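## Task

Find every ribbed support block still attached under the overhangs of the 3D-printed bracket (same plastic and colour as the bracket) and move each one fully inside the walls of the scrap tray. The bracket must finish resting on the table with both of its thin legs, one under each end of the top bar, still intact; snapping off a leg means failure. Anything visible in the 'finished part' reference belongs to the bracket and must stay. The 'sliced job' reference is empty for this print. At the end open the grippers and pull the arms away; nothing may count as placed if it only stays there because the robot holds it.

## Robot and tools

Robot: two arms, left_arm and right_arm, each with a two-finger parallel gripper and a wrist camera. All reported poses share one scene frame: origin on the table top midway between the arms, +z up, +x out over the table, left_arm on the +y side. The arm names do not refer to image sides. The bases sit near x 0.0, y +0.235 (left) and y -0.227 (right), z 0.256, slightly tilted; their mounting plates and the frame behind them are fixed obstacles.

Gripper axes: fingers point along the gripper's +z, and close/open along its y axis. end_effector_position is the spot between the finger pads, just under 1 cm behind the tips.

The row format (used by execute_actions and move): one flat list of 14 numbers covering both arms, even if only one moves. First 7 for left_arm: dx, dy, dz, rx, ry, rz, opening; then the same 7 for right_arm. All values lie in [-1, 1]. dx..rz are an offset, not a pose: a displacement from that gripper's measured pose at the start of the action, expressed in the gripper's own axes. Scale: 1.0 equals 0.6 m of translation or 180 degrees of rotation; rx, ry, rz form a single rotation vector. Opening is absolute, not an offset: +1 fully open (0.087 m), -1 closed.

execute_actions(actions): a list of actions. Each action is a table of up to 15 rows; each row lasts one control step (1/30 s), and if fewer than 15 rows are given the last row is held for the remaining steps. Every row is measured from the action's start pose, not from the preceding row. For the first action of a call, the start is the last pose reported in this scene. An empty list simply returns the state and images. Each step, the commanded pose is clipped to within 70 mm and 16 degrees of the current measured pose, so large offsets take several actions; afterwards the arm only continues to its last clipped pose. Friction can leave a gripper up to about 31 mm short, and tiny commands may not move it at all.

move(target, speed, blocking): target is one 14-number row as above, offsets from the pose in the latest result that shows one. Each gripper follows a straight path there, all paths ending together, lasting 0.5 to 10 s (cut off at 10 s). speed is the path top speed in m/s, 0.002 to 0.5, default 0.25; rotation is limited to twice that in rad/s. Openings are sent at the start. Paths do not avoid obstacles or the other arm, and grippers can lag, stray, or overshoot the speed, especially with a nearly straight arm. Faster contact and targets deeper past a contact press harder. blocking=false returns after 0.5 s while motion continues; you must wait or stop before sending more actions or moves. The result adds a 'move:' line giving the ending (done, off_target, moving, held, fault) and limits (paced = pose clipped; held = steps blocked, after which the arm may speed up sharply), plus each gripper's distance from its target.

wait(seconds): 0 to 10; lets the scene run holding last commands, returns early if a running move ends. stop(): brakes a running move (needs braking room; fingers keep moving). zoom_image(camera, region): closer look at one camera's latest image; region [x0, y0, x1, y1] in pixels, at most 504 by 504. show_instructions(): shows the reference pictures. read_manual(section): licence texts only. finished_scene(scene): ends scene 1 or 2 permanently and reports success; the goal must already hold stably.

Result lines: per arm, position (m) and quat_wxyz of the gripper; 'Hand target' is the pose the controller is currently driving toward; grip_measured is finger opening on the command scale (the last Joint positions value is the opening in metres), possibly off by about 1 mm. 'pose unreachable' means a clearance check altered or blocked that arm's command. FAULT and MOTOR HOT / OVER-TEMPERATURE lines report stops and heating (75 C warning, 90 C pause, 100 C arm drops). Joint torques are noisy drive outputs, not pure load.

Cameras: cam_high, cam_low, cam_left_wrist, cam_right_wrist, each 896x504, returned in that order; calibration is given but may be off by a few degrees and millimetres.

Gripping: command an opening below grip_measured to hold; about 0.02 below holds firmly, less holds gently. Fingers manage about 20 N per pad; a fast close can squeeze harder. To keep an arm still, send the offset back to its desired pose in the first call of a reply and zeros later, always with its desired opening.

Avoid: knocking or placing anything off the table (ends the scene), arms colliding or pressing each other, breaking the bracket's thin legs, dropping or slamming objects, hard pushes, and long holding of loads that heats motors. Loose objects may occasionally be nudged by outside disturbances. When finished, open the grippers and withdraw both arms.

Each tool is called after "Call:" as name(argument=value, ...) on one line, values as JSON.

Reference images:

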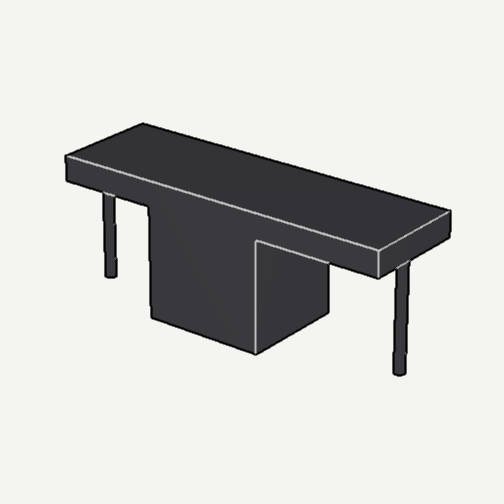

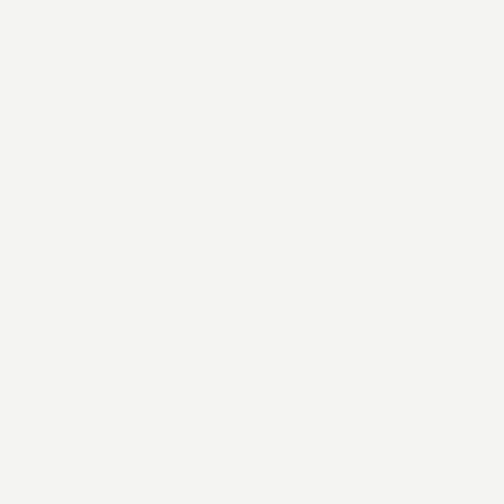

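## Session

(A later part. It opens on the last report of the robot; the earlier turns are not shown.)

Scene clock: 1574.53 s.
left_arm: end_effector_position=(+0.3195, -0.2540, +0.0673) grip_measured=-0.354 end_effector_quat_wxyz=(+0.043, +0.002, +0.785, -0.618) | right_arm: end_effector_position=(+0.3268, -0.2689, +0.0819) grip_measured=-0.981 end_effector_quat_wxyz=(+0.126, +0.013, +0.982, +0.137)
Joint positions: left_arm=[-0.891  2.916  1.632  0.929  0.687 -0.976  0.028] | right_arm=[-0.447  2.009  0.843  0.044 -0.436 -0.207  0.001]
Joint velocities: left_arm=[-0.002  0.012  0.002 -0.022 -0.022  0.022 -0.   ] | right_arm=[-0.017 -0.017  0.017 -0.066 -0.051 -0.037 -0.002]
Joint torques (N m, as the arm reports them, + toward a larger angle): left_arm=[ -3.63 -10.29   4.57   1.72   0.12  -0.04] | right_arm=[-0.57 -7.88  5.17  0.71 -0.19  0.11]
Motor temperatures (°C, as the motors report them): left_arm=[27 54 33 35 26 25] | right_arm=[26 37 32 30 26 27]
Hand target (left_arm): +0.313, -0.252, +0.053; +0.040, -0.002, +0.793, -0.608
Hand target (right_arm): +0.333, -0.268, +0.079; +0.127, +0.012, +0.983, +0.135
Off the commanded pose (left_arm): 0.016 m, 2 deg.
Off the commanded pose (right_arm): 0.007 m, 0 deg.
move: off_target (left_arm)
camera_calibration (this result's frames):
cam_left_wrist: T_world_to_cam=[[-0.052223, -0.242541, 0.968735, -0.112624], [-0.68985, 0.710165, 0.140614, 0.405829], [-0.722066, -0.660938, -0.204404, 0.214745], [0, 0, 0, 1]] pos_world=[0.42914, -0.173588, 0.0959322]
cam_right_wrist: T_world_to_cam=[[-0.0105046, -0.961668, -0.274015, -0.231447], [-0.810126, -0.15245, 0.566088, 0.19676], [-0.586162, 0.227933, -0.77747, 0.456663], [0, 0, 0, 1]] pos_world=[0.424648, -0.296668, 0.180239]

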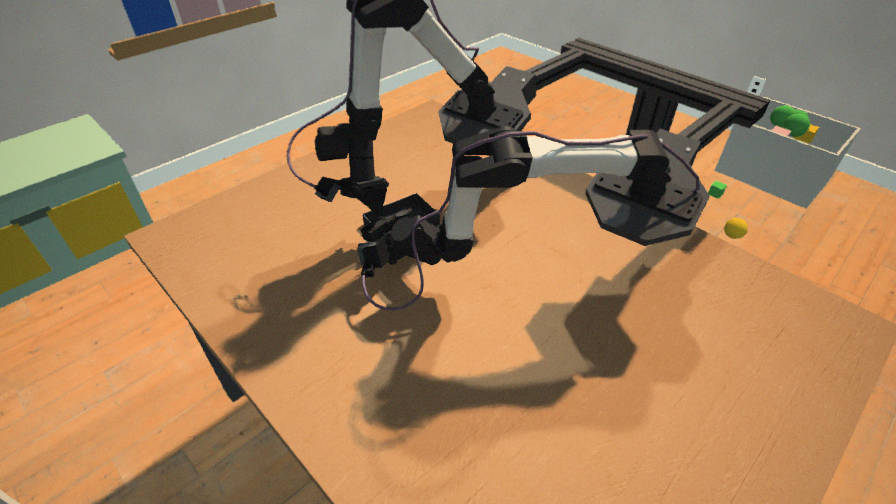

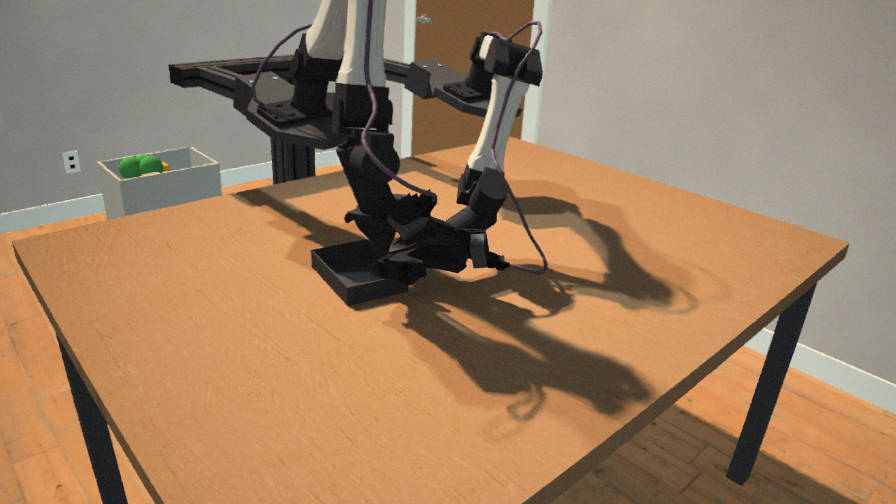

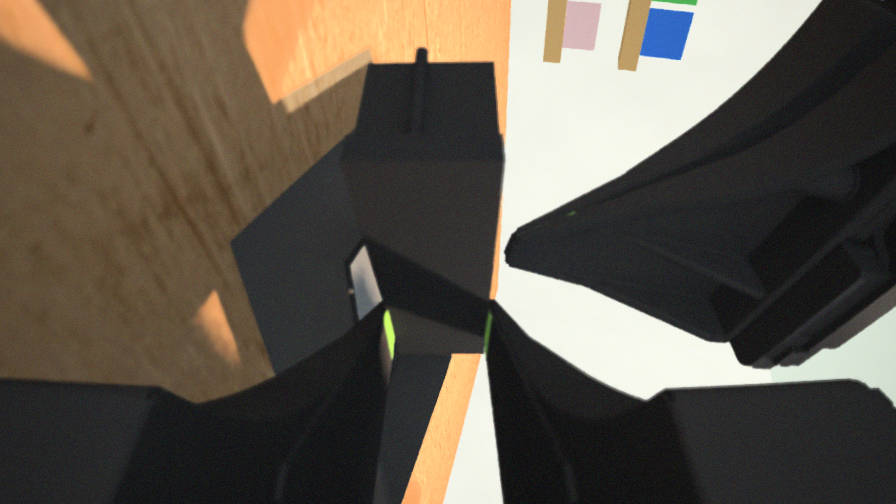

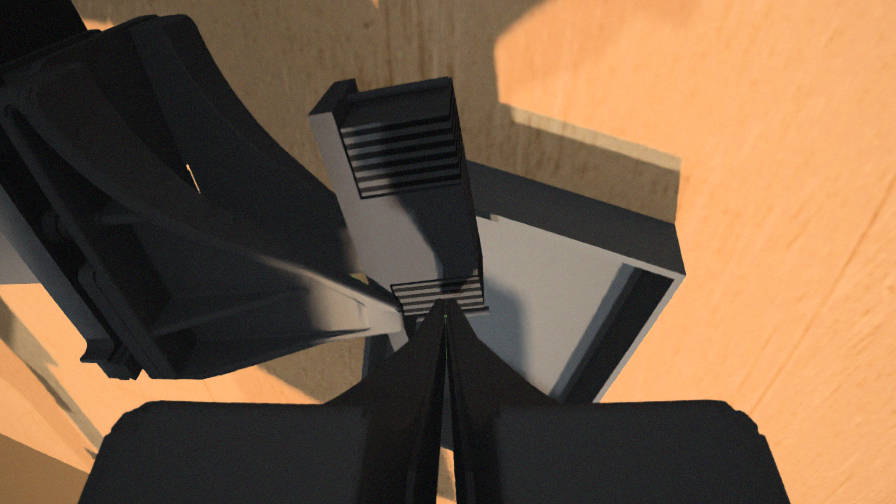

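Call:
move(target=[0.012, 0.0233, 0.0033, -0.008, 0, 0, -0.40, 0.0005, -0.0005, 0.024, 0, 0, 0, -1], speed=0.015)

Scene clock: 1580.27 s.
left_arm: end_effector_position=(+0.3196, -0.2539, +0.0669) grip_measured=-0.354 end_effector_quat_wxyz=(+0.048, +0.008, +0.784, -0.618) | right_arm: end_effector_position=(+0.3262, -0.2690, +0.0743) grip_measured=-0.981 end_effector_quat_wxyz=(+0.126, +0.015, +0.982, +0.137)
Joint positions: left_arm=[-0.891  2.916  1.632  0.93   0.687 -0.963  0.028] | right_arm=[-0.446  2.037  0.843  0.075 -0.435 -0.199  0.001]
Joint velocities: left_arm=[ 0.007  0.002  0.002 -0.022 -0.007 -0.022 -0.   ] | right_arm=[-0.017  0.012  0.007  0.007 -0.007  0.007  0.   ]
Joint torques (N m, as the arm reports them, + toward a larger angle): left_arm=[ -3.6  -10.27   4.53   1.69   0.12  -0.04] | right_arm=[-0.14 -7.33  4.26  0.89 -0.23  0.11]
Motor temperatures (°C, as the motors report them): left_arm=[27 54 33 35 26 25] | right_arm=[26 38 32 30 26 27]
Hand target (left_arm): +0.313, -0.252, +0.053; +0.044, +0.002, +0.792, -0.608
Hand target (right_arm): +0.330, -0.265, +0.069; +0.126, +0.013, +0.982, +0.137
Off the commanded pose (left_arm): 0.016 m, 2 deg.
Off the commanded pose (right_arm): 0.008 m, 0 deg.
move: off_target (left_arm)
camera_calibration (this result's frames):
cam_left_wrist: T_world_to_cam=[[-0.0660499, -0.242543, 0.96789, -0.107743], [-0.689381, 0.712369, 0.131468, 0.406879], [-0.721381, -0.658562, -0.214257, 0.215817], [0, 0, 0, 1]] pos_world=[0.429064, -0.173852, 0.0970318]
cam_right_wrist: T_world_to_cam=[[-0.015527, -0.961582, -0.274079, -0.23192], [-0.811031, -0.148207, 0.565918, 0.201964], [-0.584797, 0.231073, -0.777571, 0.450888], [0, 0, 0, 1]] pos_world=[0.423877, -0.297265, 0.172738]

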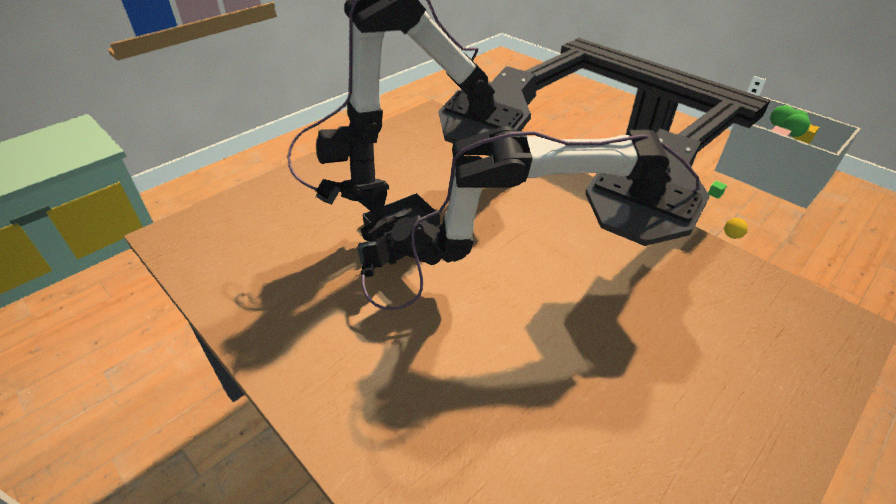

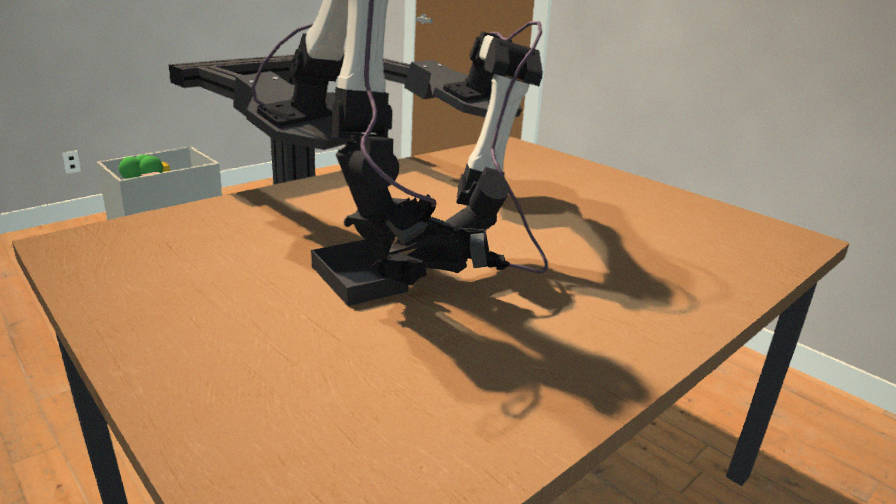

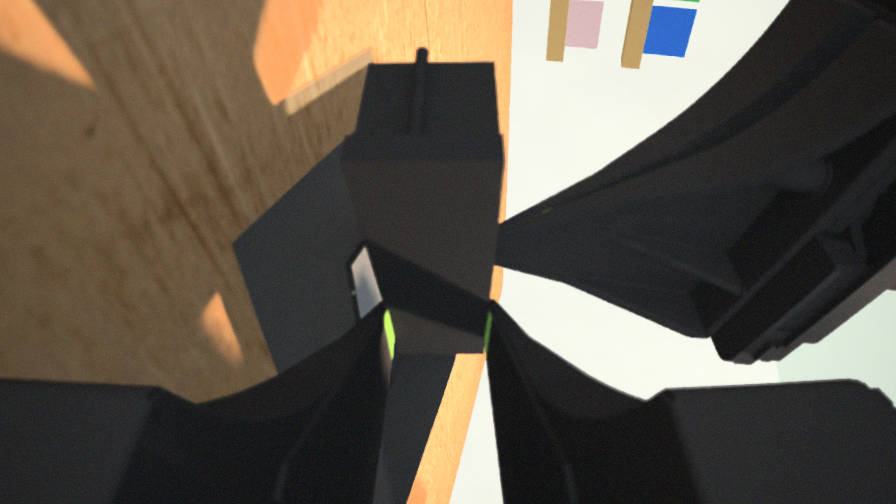

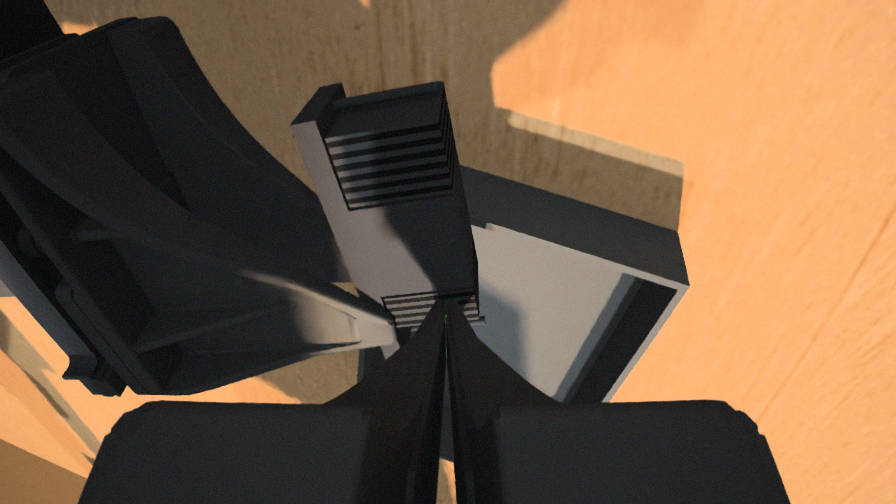

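Call:
move(target=[0.012, 0.0233, 0.0033, -0.008, 0, -0.007, -0.40, 0.006, -0.0005, 0.026, 0, 0, 0, -1], speed=0.015)

Scene clock: 1586.43 s.
left_arm: end_effector_position=(+0.3202, -0.2538, +0.0662) grip_measured=-0.354 end_effector_quat_wxyz=(+0.051, +0.009, +0.785, -0.617) | right_arm: end_effector_position=(+0.3263, -0.2687, +0.0724) grip_measured=-0.981 end_effector_quat_wxyz=(+0.127, +0.021, +0.982, +0.138)
Joint positions: left_arm=[-0.891  2.916  1.632  0.93   0.683 -0.956  0.028] | right_arm=[-0.446  2.045  0.843  0.085 -0.435 -0.187  0.001]
Joint velocities: left_arm=[-0.017  0.002 -0.012  0.037 -0.051  0.081 -0.   ] | right_arm=[-0.012 -0.007 -0.012  0.022  0.051  0.037  0.   ]
Joint torques (N m, as the arm reports them, + toward a larger angle): left_arm=[-3.46 -9.97  4.9   1.73  0.19 -0.22] | right_arm=[-0.03 -5.57  3.4   1.24 -0.22  0.07]
Motor temperatures (°C, as the motors report them): left_arm=[27 54 33 36 26 25] | right_arm=[26 38 31 30 26 27]
Hand target (left_arm): +0.313, -0.252, +0.053; +0.041, -0.001, +0.792, -0.609
Hand target (right_arm): +0.326, -0.265, +0.060; +0.126, +0.015, +0.982, +0.137
Off the commanded pose (left_arm): 0.016 m, 2 deg.
Off the commanded pose (right_arm): 0.014 m, 1 deg.
move: off_target (left_arm, right_arm)
camera_calibration (this result's frames):
cam_left_wrist: T_world_to_cam=[[-0.0723342, -0.244962, 0.966831, -0.105626], [-0.691503, 0.710875, 0.128376, 0.407842], [-0.718743, -0.65928, -0.220813, 0.215563], [0, 0, 0, 1]] pos_world=[0.429317, -0.173682, 0.0973637]
cam_right_wrist: T_world_to_cam=[[-0.0265423, -0.960541, -0.276868, -0.22808], [-0.811888, -0.140872, 0.566562, 0.205367], [-0.583209, 0.239824, -0.776113, 0.451088], [0, 0, 0, 1]] pos_world=[0.42376, -0.298331, 0.170594]

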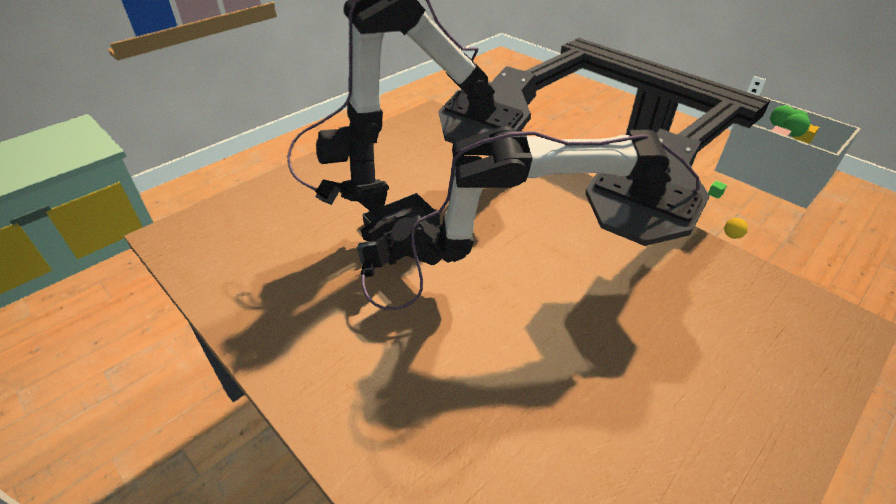

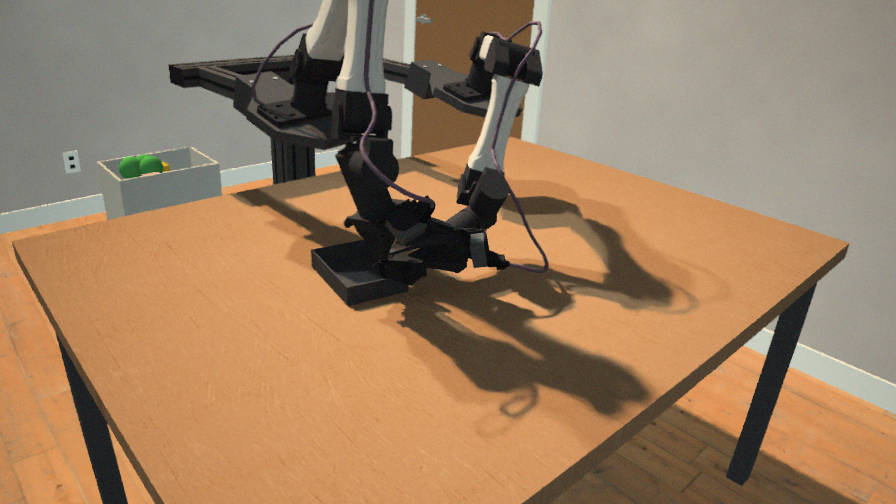

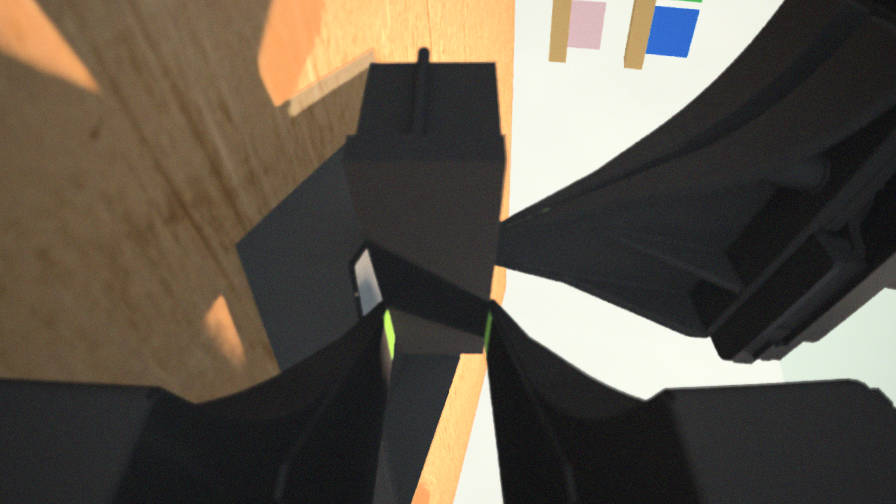

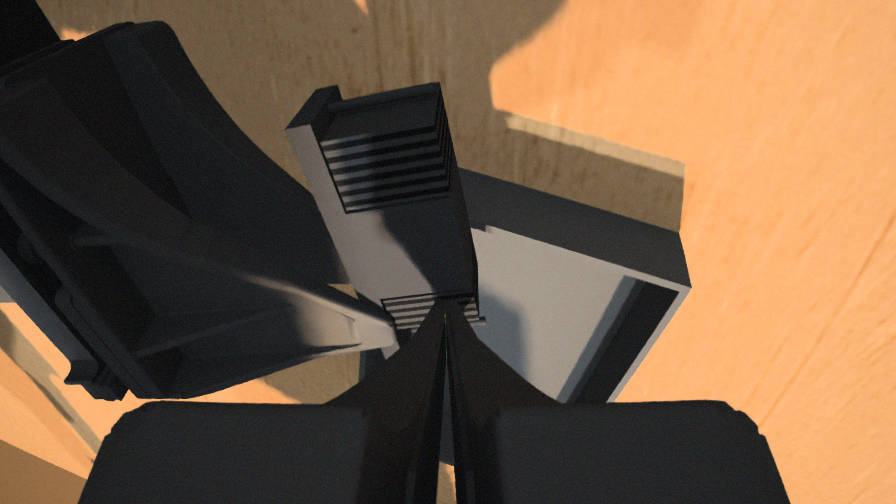

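Call:
move(target=[0.012, 0.0233, 0.0033, -0.008, 0, -0.010, -0.40, 0.0149, -0.001, 0.0477, 0, 0, -0.004, -1], speed=0.02)

Scene clock: 1591.57 s.
left_arm: end_effector_position=(+0.3220, -0.2542, +0.0668) grip_measured=-0.354 end_effector_quat_wxyz=(+0.052, +0.004, +0.785, -0.617) | right_arm: end_effector_position=(+0.3212, -0.2653, +0.0516) grip_measured=-0.981 end_effector_quat_wxyz=(+0.123, +0.021, +0.982, +0.139)
Joint positions: left_arm=[-0.891  2.916  1.632  0.935  0.676 -0.967  0.028] | right_arm=[-0.433  2.124  0.843  0.16  -0.43  -0.177  0.001]
Joint velocities: left_arm=[-0.007  0.012 -0.027  0.022 -0.066  0.051 -0.001] | right_arm=[-0.012  0.002 -0.002 -0.037  0.051 -0.007  0.002]
Joint torques (N m, as the arm reports them, + toward a larger angle): left_arm=[-3.45 -9.98  4.9   1.7   0.25 -0.13] | right_arm=[ 0.26 -7.1   2.98  1.13 -0.2   0.1 ]
Motor temperatures (°C, as the motors report them): left_arm=[27 55 33 36 26 25] | right_arm=[26 37 31 30 26 27]
Hand target (left_arm): +0.314, -0.252, +0.052; +0.042, -0.004, +0.793, -0.608
Hand target (right_arm): +0.325, -0.261, +0.044; +0.127, +0.015, +0.982, +0.137
Off the commanded pose (left_arm): 0.017 m, 2 deg.
Off the commanded pose (right_arm): 0.010 m, 1 deg.
move: off_target (left_arm)
camera_calibration (this result's frames):
cam_left_wrist: T_world_to_cam=[[-0.0655474, -0.245247, 0.967242, -0.108417], [-0.698106, 0.703879, 0.131162, 0.409423], [-0.712988, -0.66664, -0.217346, 0.212751], [0, 0, 0, 1]] pos_world=[0.430403, -0.172945, 0.0974049]
cam_right_wrist: T_world_to_cam=[[-0.0270099, -0.95987, -0.279143, -0.230262], [-0.807449, -0.143675, 0.572174, 0.211065], [-0.589318, 0.240848, -0.771165, 0.433078], [0, 0, 0, 1]] pos_world=[0.419426, -0.295003, 0.148933]

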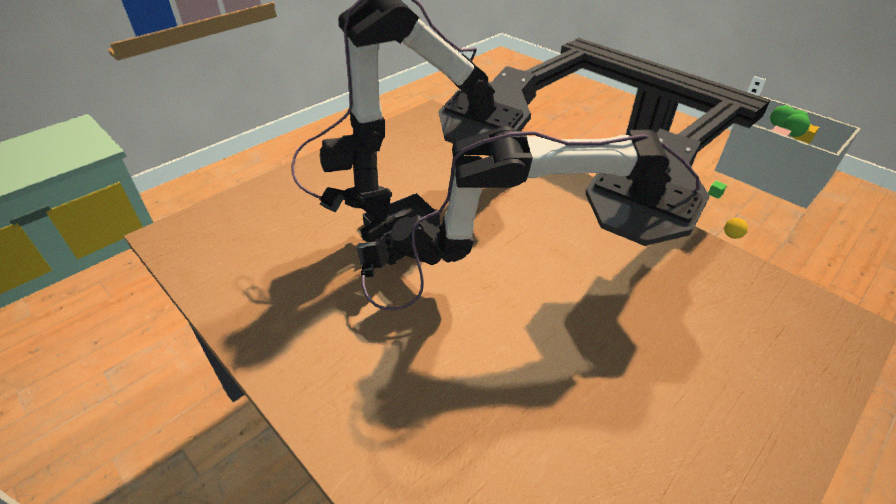

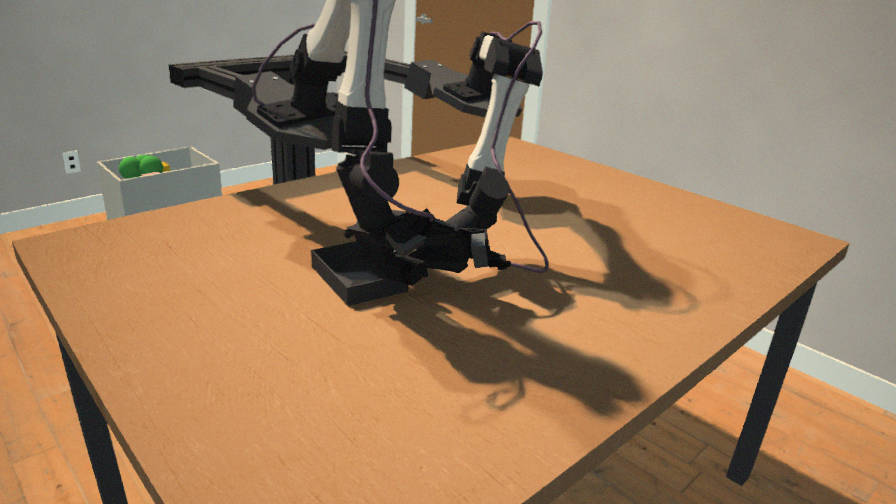

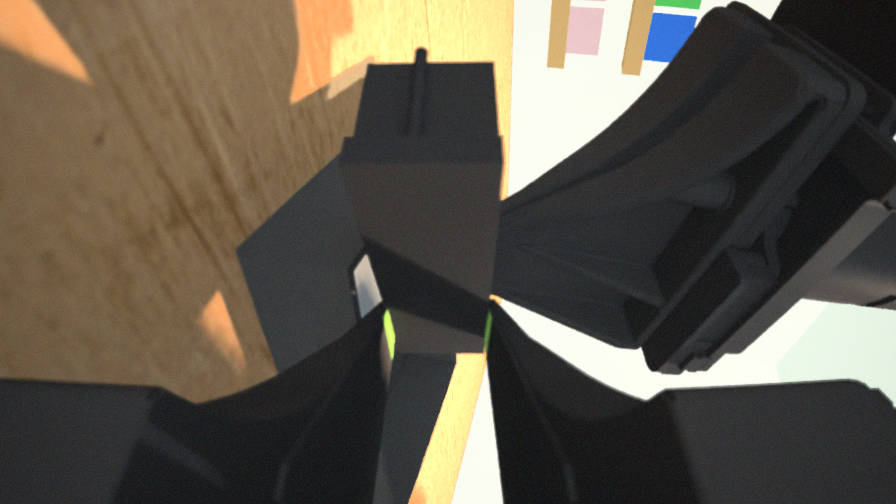

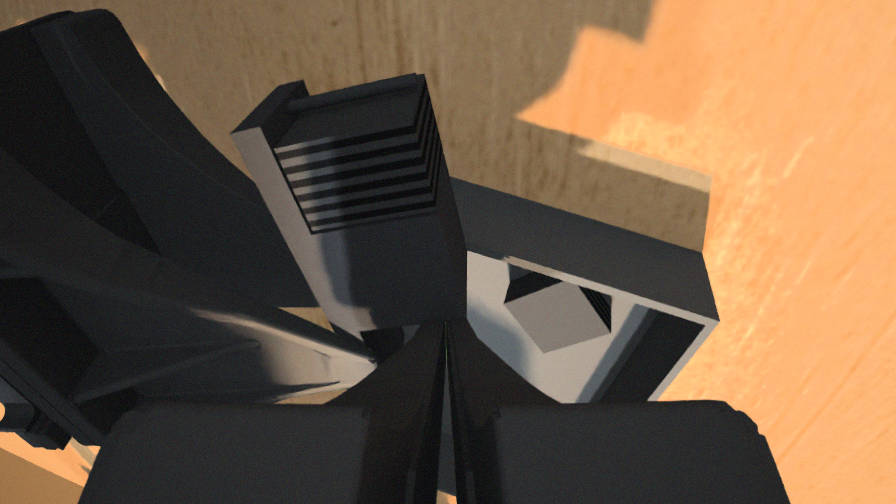

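Call:
move(target=[0.012, 0.0233, 0.0033, -0.008, 0, -0.005, -0.40, -0.028, 0.0023, -0.115, 0, 0, 0, -1], speed=0.05)

Scene clock: 1641.53 s.
left_arm: end_effector_position=(+0.3224, -0.2544, +0.0675) grip_measured=-0.354 end_effector_quat_wxyz=(+0.054, +0.004, +0.784, -0.618) | right_arm: end_effector_position=(+0.3221, -0.2817, +0.1173) grip_measured=-0.981 end_effector_quat_wxyz=(+0.124, +0.020, +0.983, +0.137)
Joint positions: left_arm=[-0.891  2.916  1.632  0.94   0.676 -0.968  0.028] | right_arm=[-0.504  1.881  0.843 -0.111 -0.458 -0.25   0.001]
Joint velocities: left_arm=[-0.012 -0.017  0.002 -0.007  0.037 -0.007 -0.   ] | right_arm=[ 0.012  0.007 -0.012 -0.037  0.007  0.051 -0.001]
Joint torques (N m, as the arm reports them, + toward a larger angle): left_arm=[ -3.47 -10.04   4.79   1.7    0.14  -0.09] | right_arm=[-2.44 -9.66  3.76  0.54 -0.41 -0.06]
Motor temperatures (°C, as the motors report them): left_arm=[27 55 33 37 25 25] | right_arm=[26 38 30 31 26 27]
Hand target (left_arm): +0.316, -0.252, +0.053; +0.047, -0.003, +0.793, -0.608
Hand target (right_arm): +0.320, -0.283, +0.120; +0.123, +0.021, +0.982, +0.139
Off the commanded pose (left_arm): 0.017 m, 2 deg.
Off the commanded pose (right_arm): 0.004 m, 0 deg.
move: off_target (left_arm)
camera_calibration (this result's frames):
cam_left_wrist: T_world_to_cam=[[-0.0672176, -0.242717, 0.967766, -0.10794], [-0.699228, 0.703375, 0.127842, 0.410256], [-0.711731, -0.668096, -0.216994, 0.212288], [0, 0, 0, 1]] pos_world=[0.430699, -0.172933, 0.0980785]
cam_right_wrist: T_world_to_cam=[[-0.0247537, -0.960984, -0.275496, -0.229089], [-0.808486, -0.142845, 0.570917, 0.172567], [-0.587995, 0.236867, -0.773406, 0.487019], [0, 0, 0, 1]] pos_world=[0.420212, -0.310859, 0.215029]

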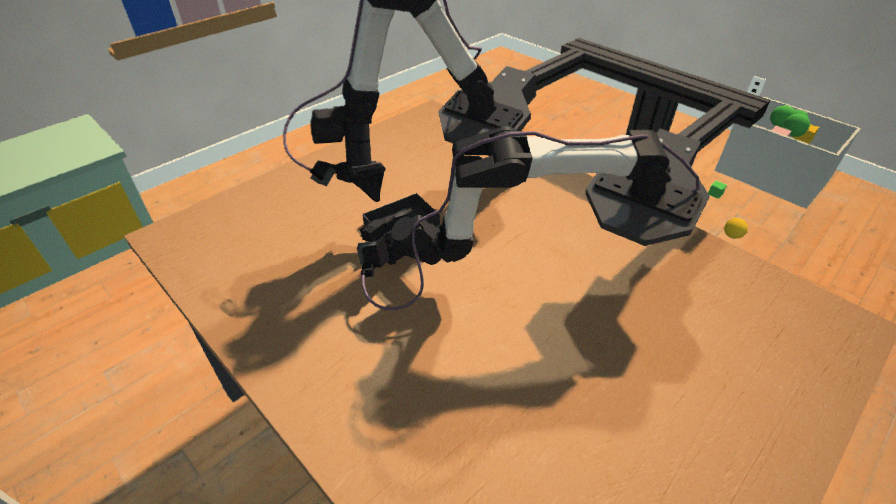

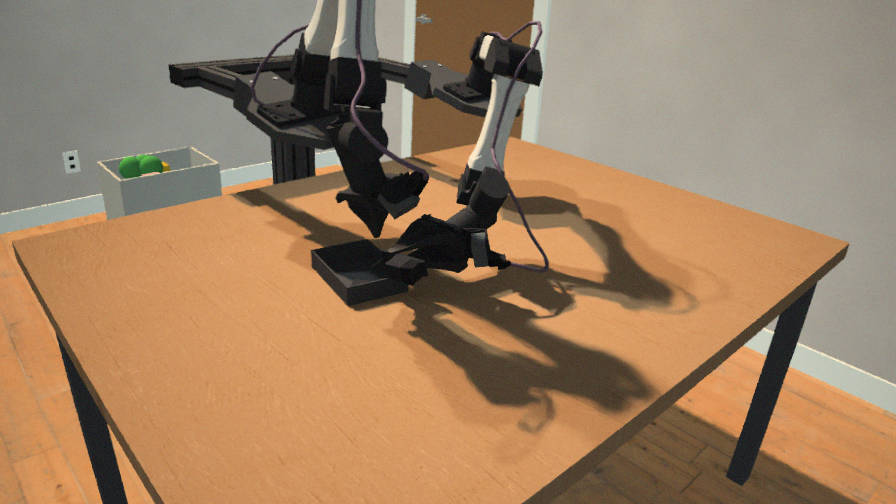

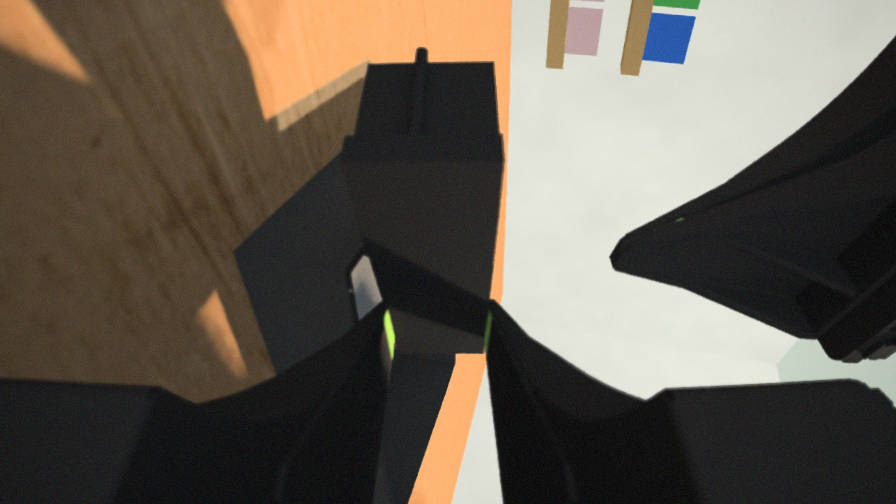

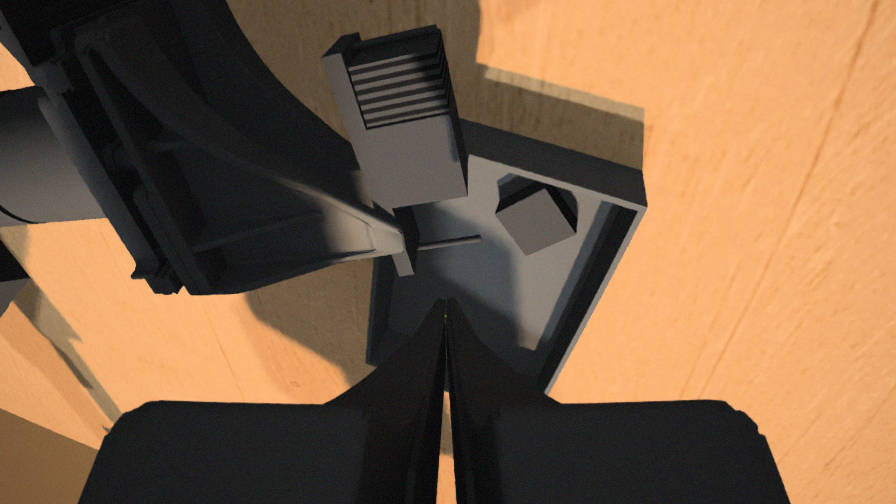

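Call:
move(target=[-0.0045, -0.0484, -0.0115, -0.006, 0, -0.016, -0.40, 0.176, 0.0177, -0.134, 0.1283, 0.0026, 0.437, -1], speed=0.15)

Scene clock: 1660.00 s.
left_arm: end_effector_position=(+0.3318, -0.2557, +0.0998) grip_measured=-0.354 end_effector_quat_wxyz=(+0.054, -0.009, +0.781, -0.622) | right_arm: end_effector_position=(+0.2118, -0.2902, +0.1690) grip_measured=-0.981 end_effector_quat_wxyz=(+0.014, +0.646, +0.763, +0.007)
Joint positions: left_arm=[-0.898  2.817  1.564  0.93   0.659 -1.004  0.028] | right_arm=[-0.704  1.466  0.513 -0.36  -0.177  0.875  0.001]
Joint velocities: left_arm=[ 0.007 -0.012  0.002 -0.022  0.051 -0.051  0.   ] | right_arm=[-0.002 -0.007  0.002  0.022  0.022  0.081 -0.   ]
Joint torques (N m, as the arm reports them, + toward a larger angle): left_arm=[ -4.21 -13.21   2.     1.58   0.22  -0.17] | right_arm=[-2.38 -6.37  1.96  0.27  0.08  0.13]
Motor temperatures (°C, as the motors report them): left_arm=[27 57 32 37 25 25] | right_arm=[26 39 30 30 26 27]
Hand target (left_arm): +0.323, -0.255, +0.098; +0.038, -0.016, +0.790, -0.612
Hand target (right_arm): +0.200, -0.287, +0.168; +0.002, +0.656, +0.755, -0.000
Off the commanded pose (left_arm): 0.010 m, 2 deg.
Off the commanded pose (right_arm): 0.013 m, 2 deg.
move: off_target (right_arm)
camera_calibration (this result's frames):
cam_left_wrist: T_world_to_cam=[[-0.0464963, -0.234109, 0.971098, -0.143928], [-0.711636, 0.689986, 0.132266, 0.413859], [-0.701008, -0.684918, -0.198682, 0.21545], [0, 0, 0, 1]] pos_world=[0.438857, -0.171686, 0.127834]
cam_right_wrist: T_world_to_cam=[[-0.988918, -0.146519, -0.0239384, 0.172238], [-0.112749, 0.636308, 0.763151, 0.098892], [-0.096584, 0.757393, -0.645776, 0.489588], [0, 0, 0, 1]] pos_world=[0.228765, -0.4085, 0.244818]

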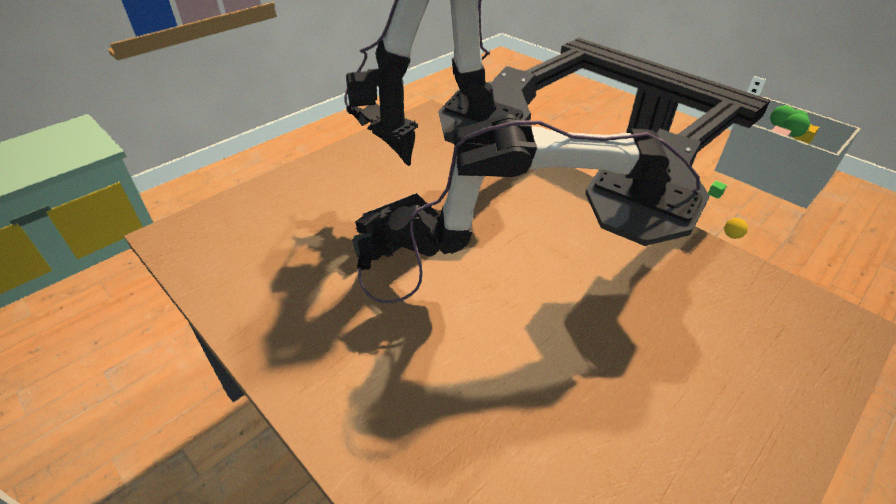

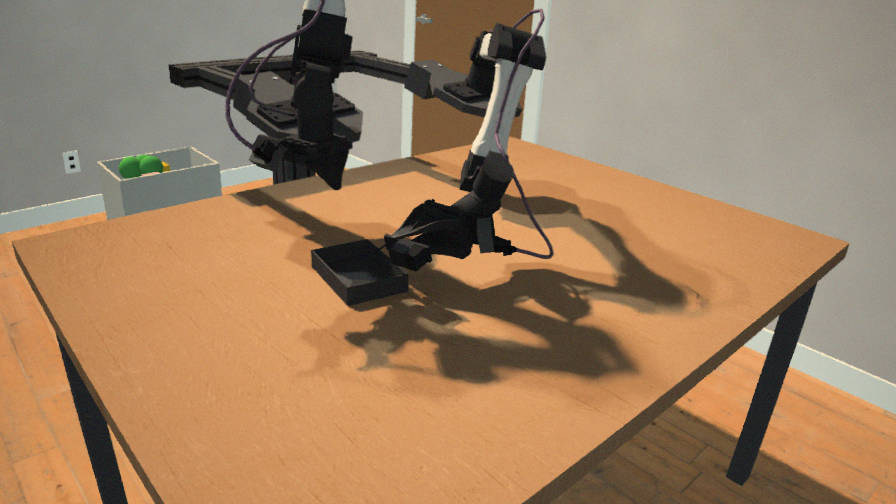

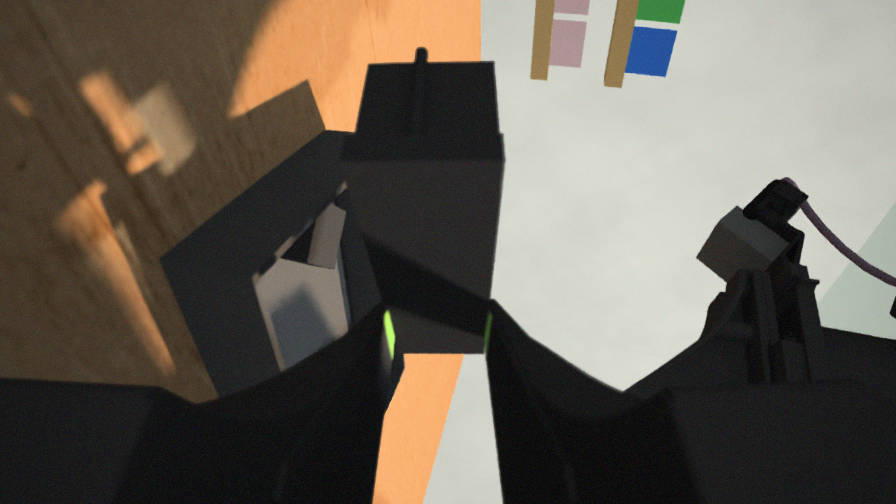

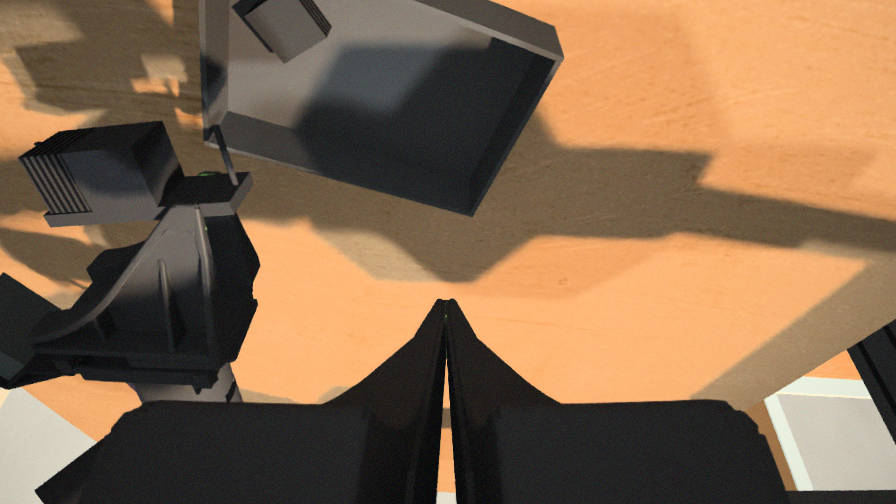

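Call:
move(target=[0.3114, 0.0107, -0.0763, -0.0066, 0.0458, -0.002, -0.40, 0, 0, 0, 0, 0, 0, -1], speed=0.1)

Scene clock: 1672.83 s.
left_arm: end_effector_position=(+0.1522, -0.2323, +0.0996) grip_measured=-0.354 end_effector_quat_wxyz=(+0.003, +0.037, +0.782, -0.623) | right_arm: end_effector_position=(+0.2116, -0.2901, +0.1690) grip_measured=-0.981 end_effector_quat_wxyz=(+0.013, +0.647, +0.763, +0.006)
Joint positions: left_arm=[-1.133  2.825  1.085  1.39   0.556 -1.042  0.028] | right_arm=[-0.704  1.466  0.513 -0.361 -0.177  0.877  0.001]
Joint velocities: left_arm=[-0.002  0.002 -0.007  0.037 -0.007 -0.022  0.   ] | right_arm=[ 0.002  0.027  0.007  0.007 -0.066  0.022 -0.   ]
Joint torques (N m, as the arm reports them, + toward a larger angle): left_arm=[-3.72 -8.17 -0.31  1.89  0.24 -0.19] | right_arm=[-1.4  -5.3   4.25  0.37 -0.04 -0.01]
Motor temperatures (°C, as the motors report them): left_arm=[27 60 32 37 25 25] | right_arm=[26 38 30 30 26 27]
Hand target (left_arm): +0.141, -0.225, +0.091; -0.006, +0.031, +0.789, -0.614
Hand target (right_arm): +0.212, -0.290, +0.169; +0.014, +0.646, +0.763, +0.006
Off the commanded pose (left_arm): 0.016 m, 2 deg.
Off the commanded pose (right_arm): 0.000 m, 0 deg.
move: off_target (left_arm)
camera_calibration (this result's frames):
cam_left_wrist: T_world_to_cam=[[-0.0582225, -0.229833, 0.971487, -0.143836], [-0.608828, 0.779393, 0.1479, 0.273474], [-0.791163, -0.582857, -0.185307, 0.141645], [0, 0, 0, 1]] pos_world=[0.270188, -0.163643, 0.125536]
cam_right_wrist: T_world_to_cam=[[-0.989252, -0.144425, -0.022845, 0.172556], [-0.110529, 0.636315, 0.76347, 0.0982768], [-0.0957278, 0.757789, -0.645439, 0.489379], [0, 0, 0, 1]] pos_world=[0.228411, -0.408459, 0.244775]

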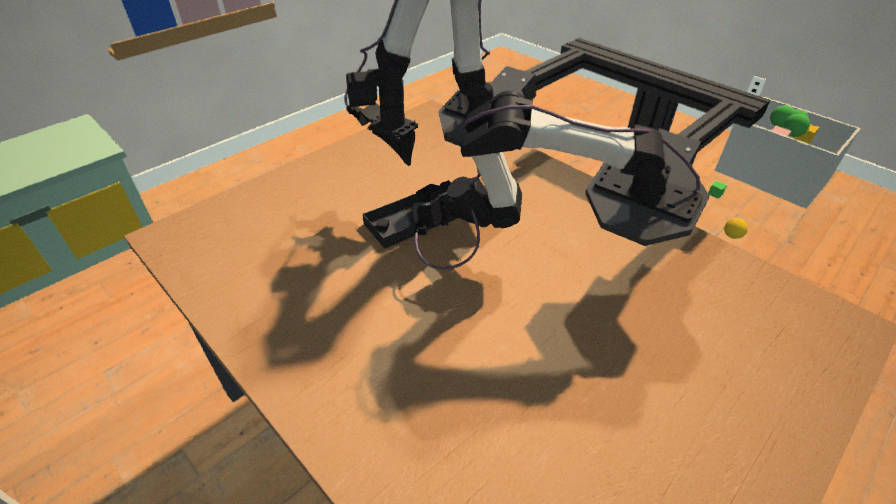

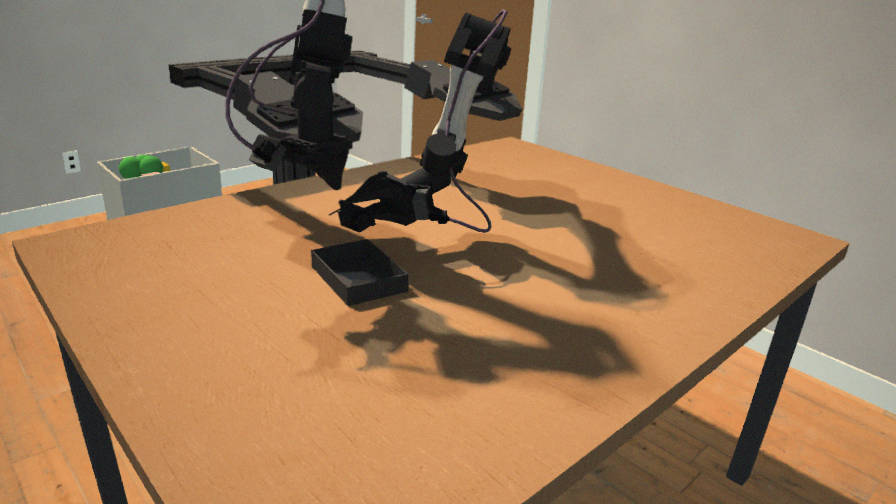

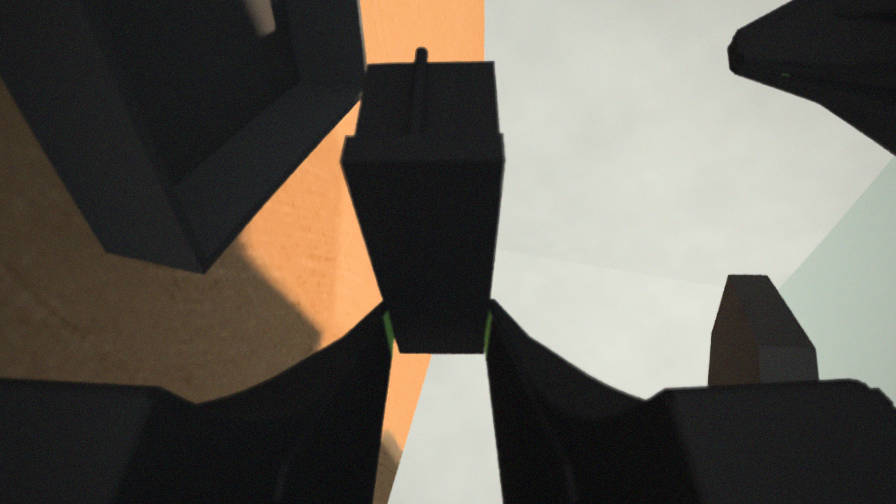

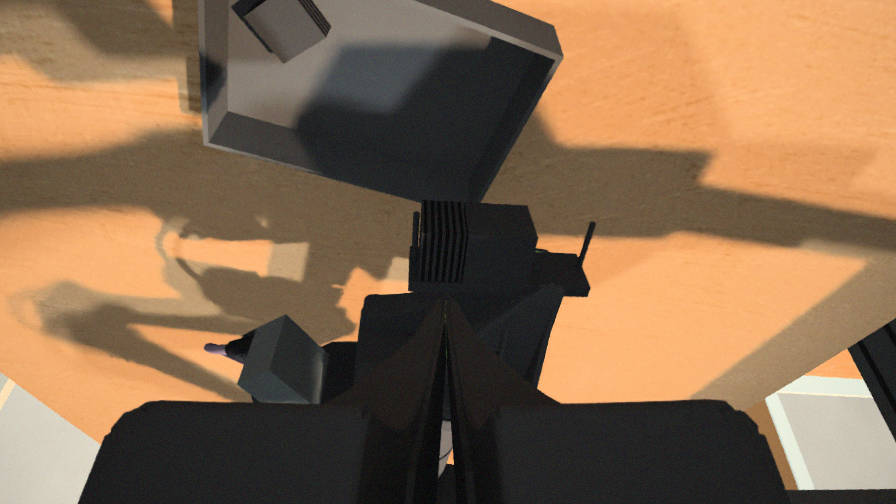

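Call:
zoom_image(camera="cam_right_wrist", region=[390, 150, 610, 320])

Region (390, 150, 610, 320) of cam_right_wrist's 896x504 image, scaled by 2.291, with more detail than that image has; it fills the top 389 rows of this view, and the rest is white.

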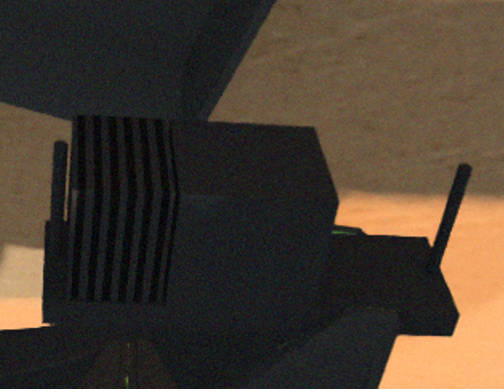

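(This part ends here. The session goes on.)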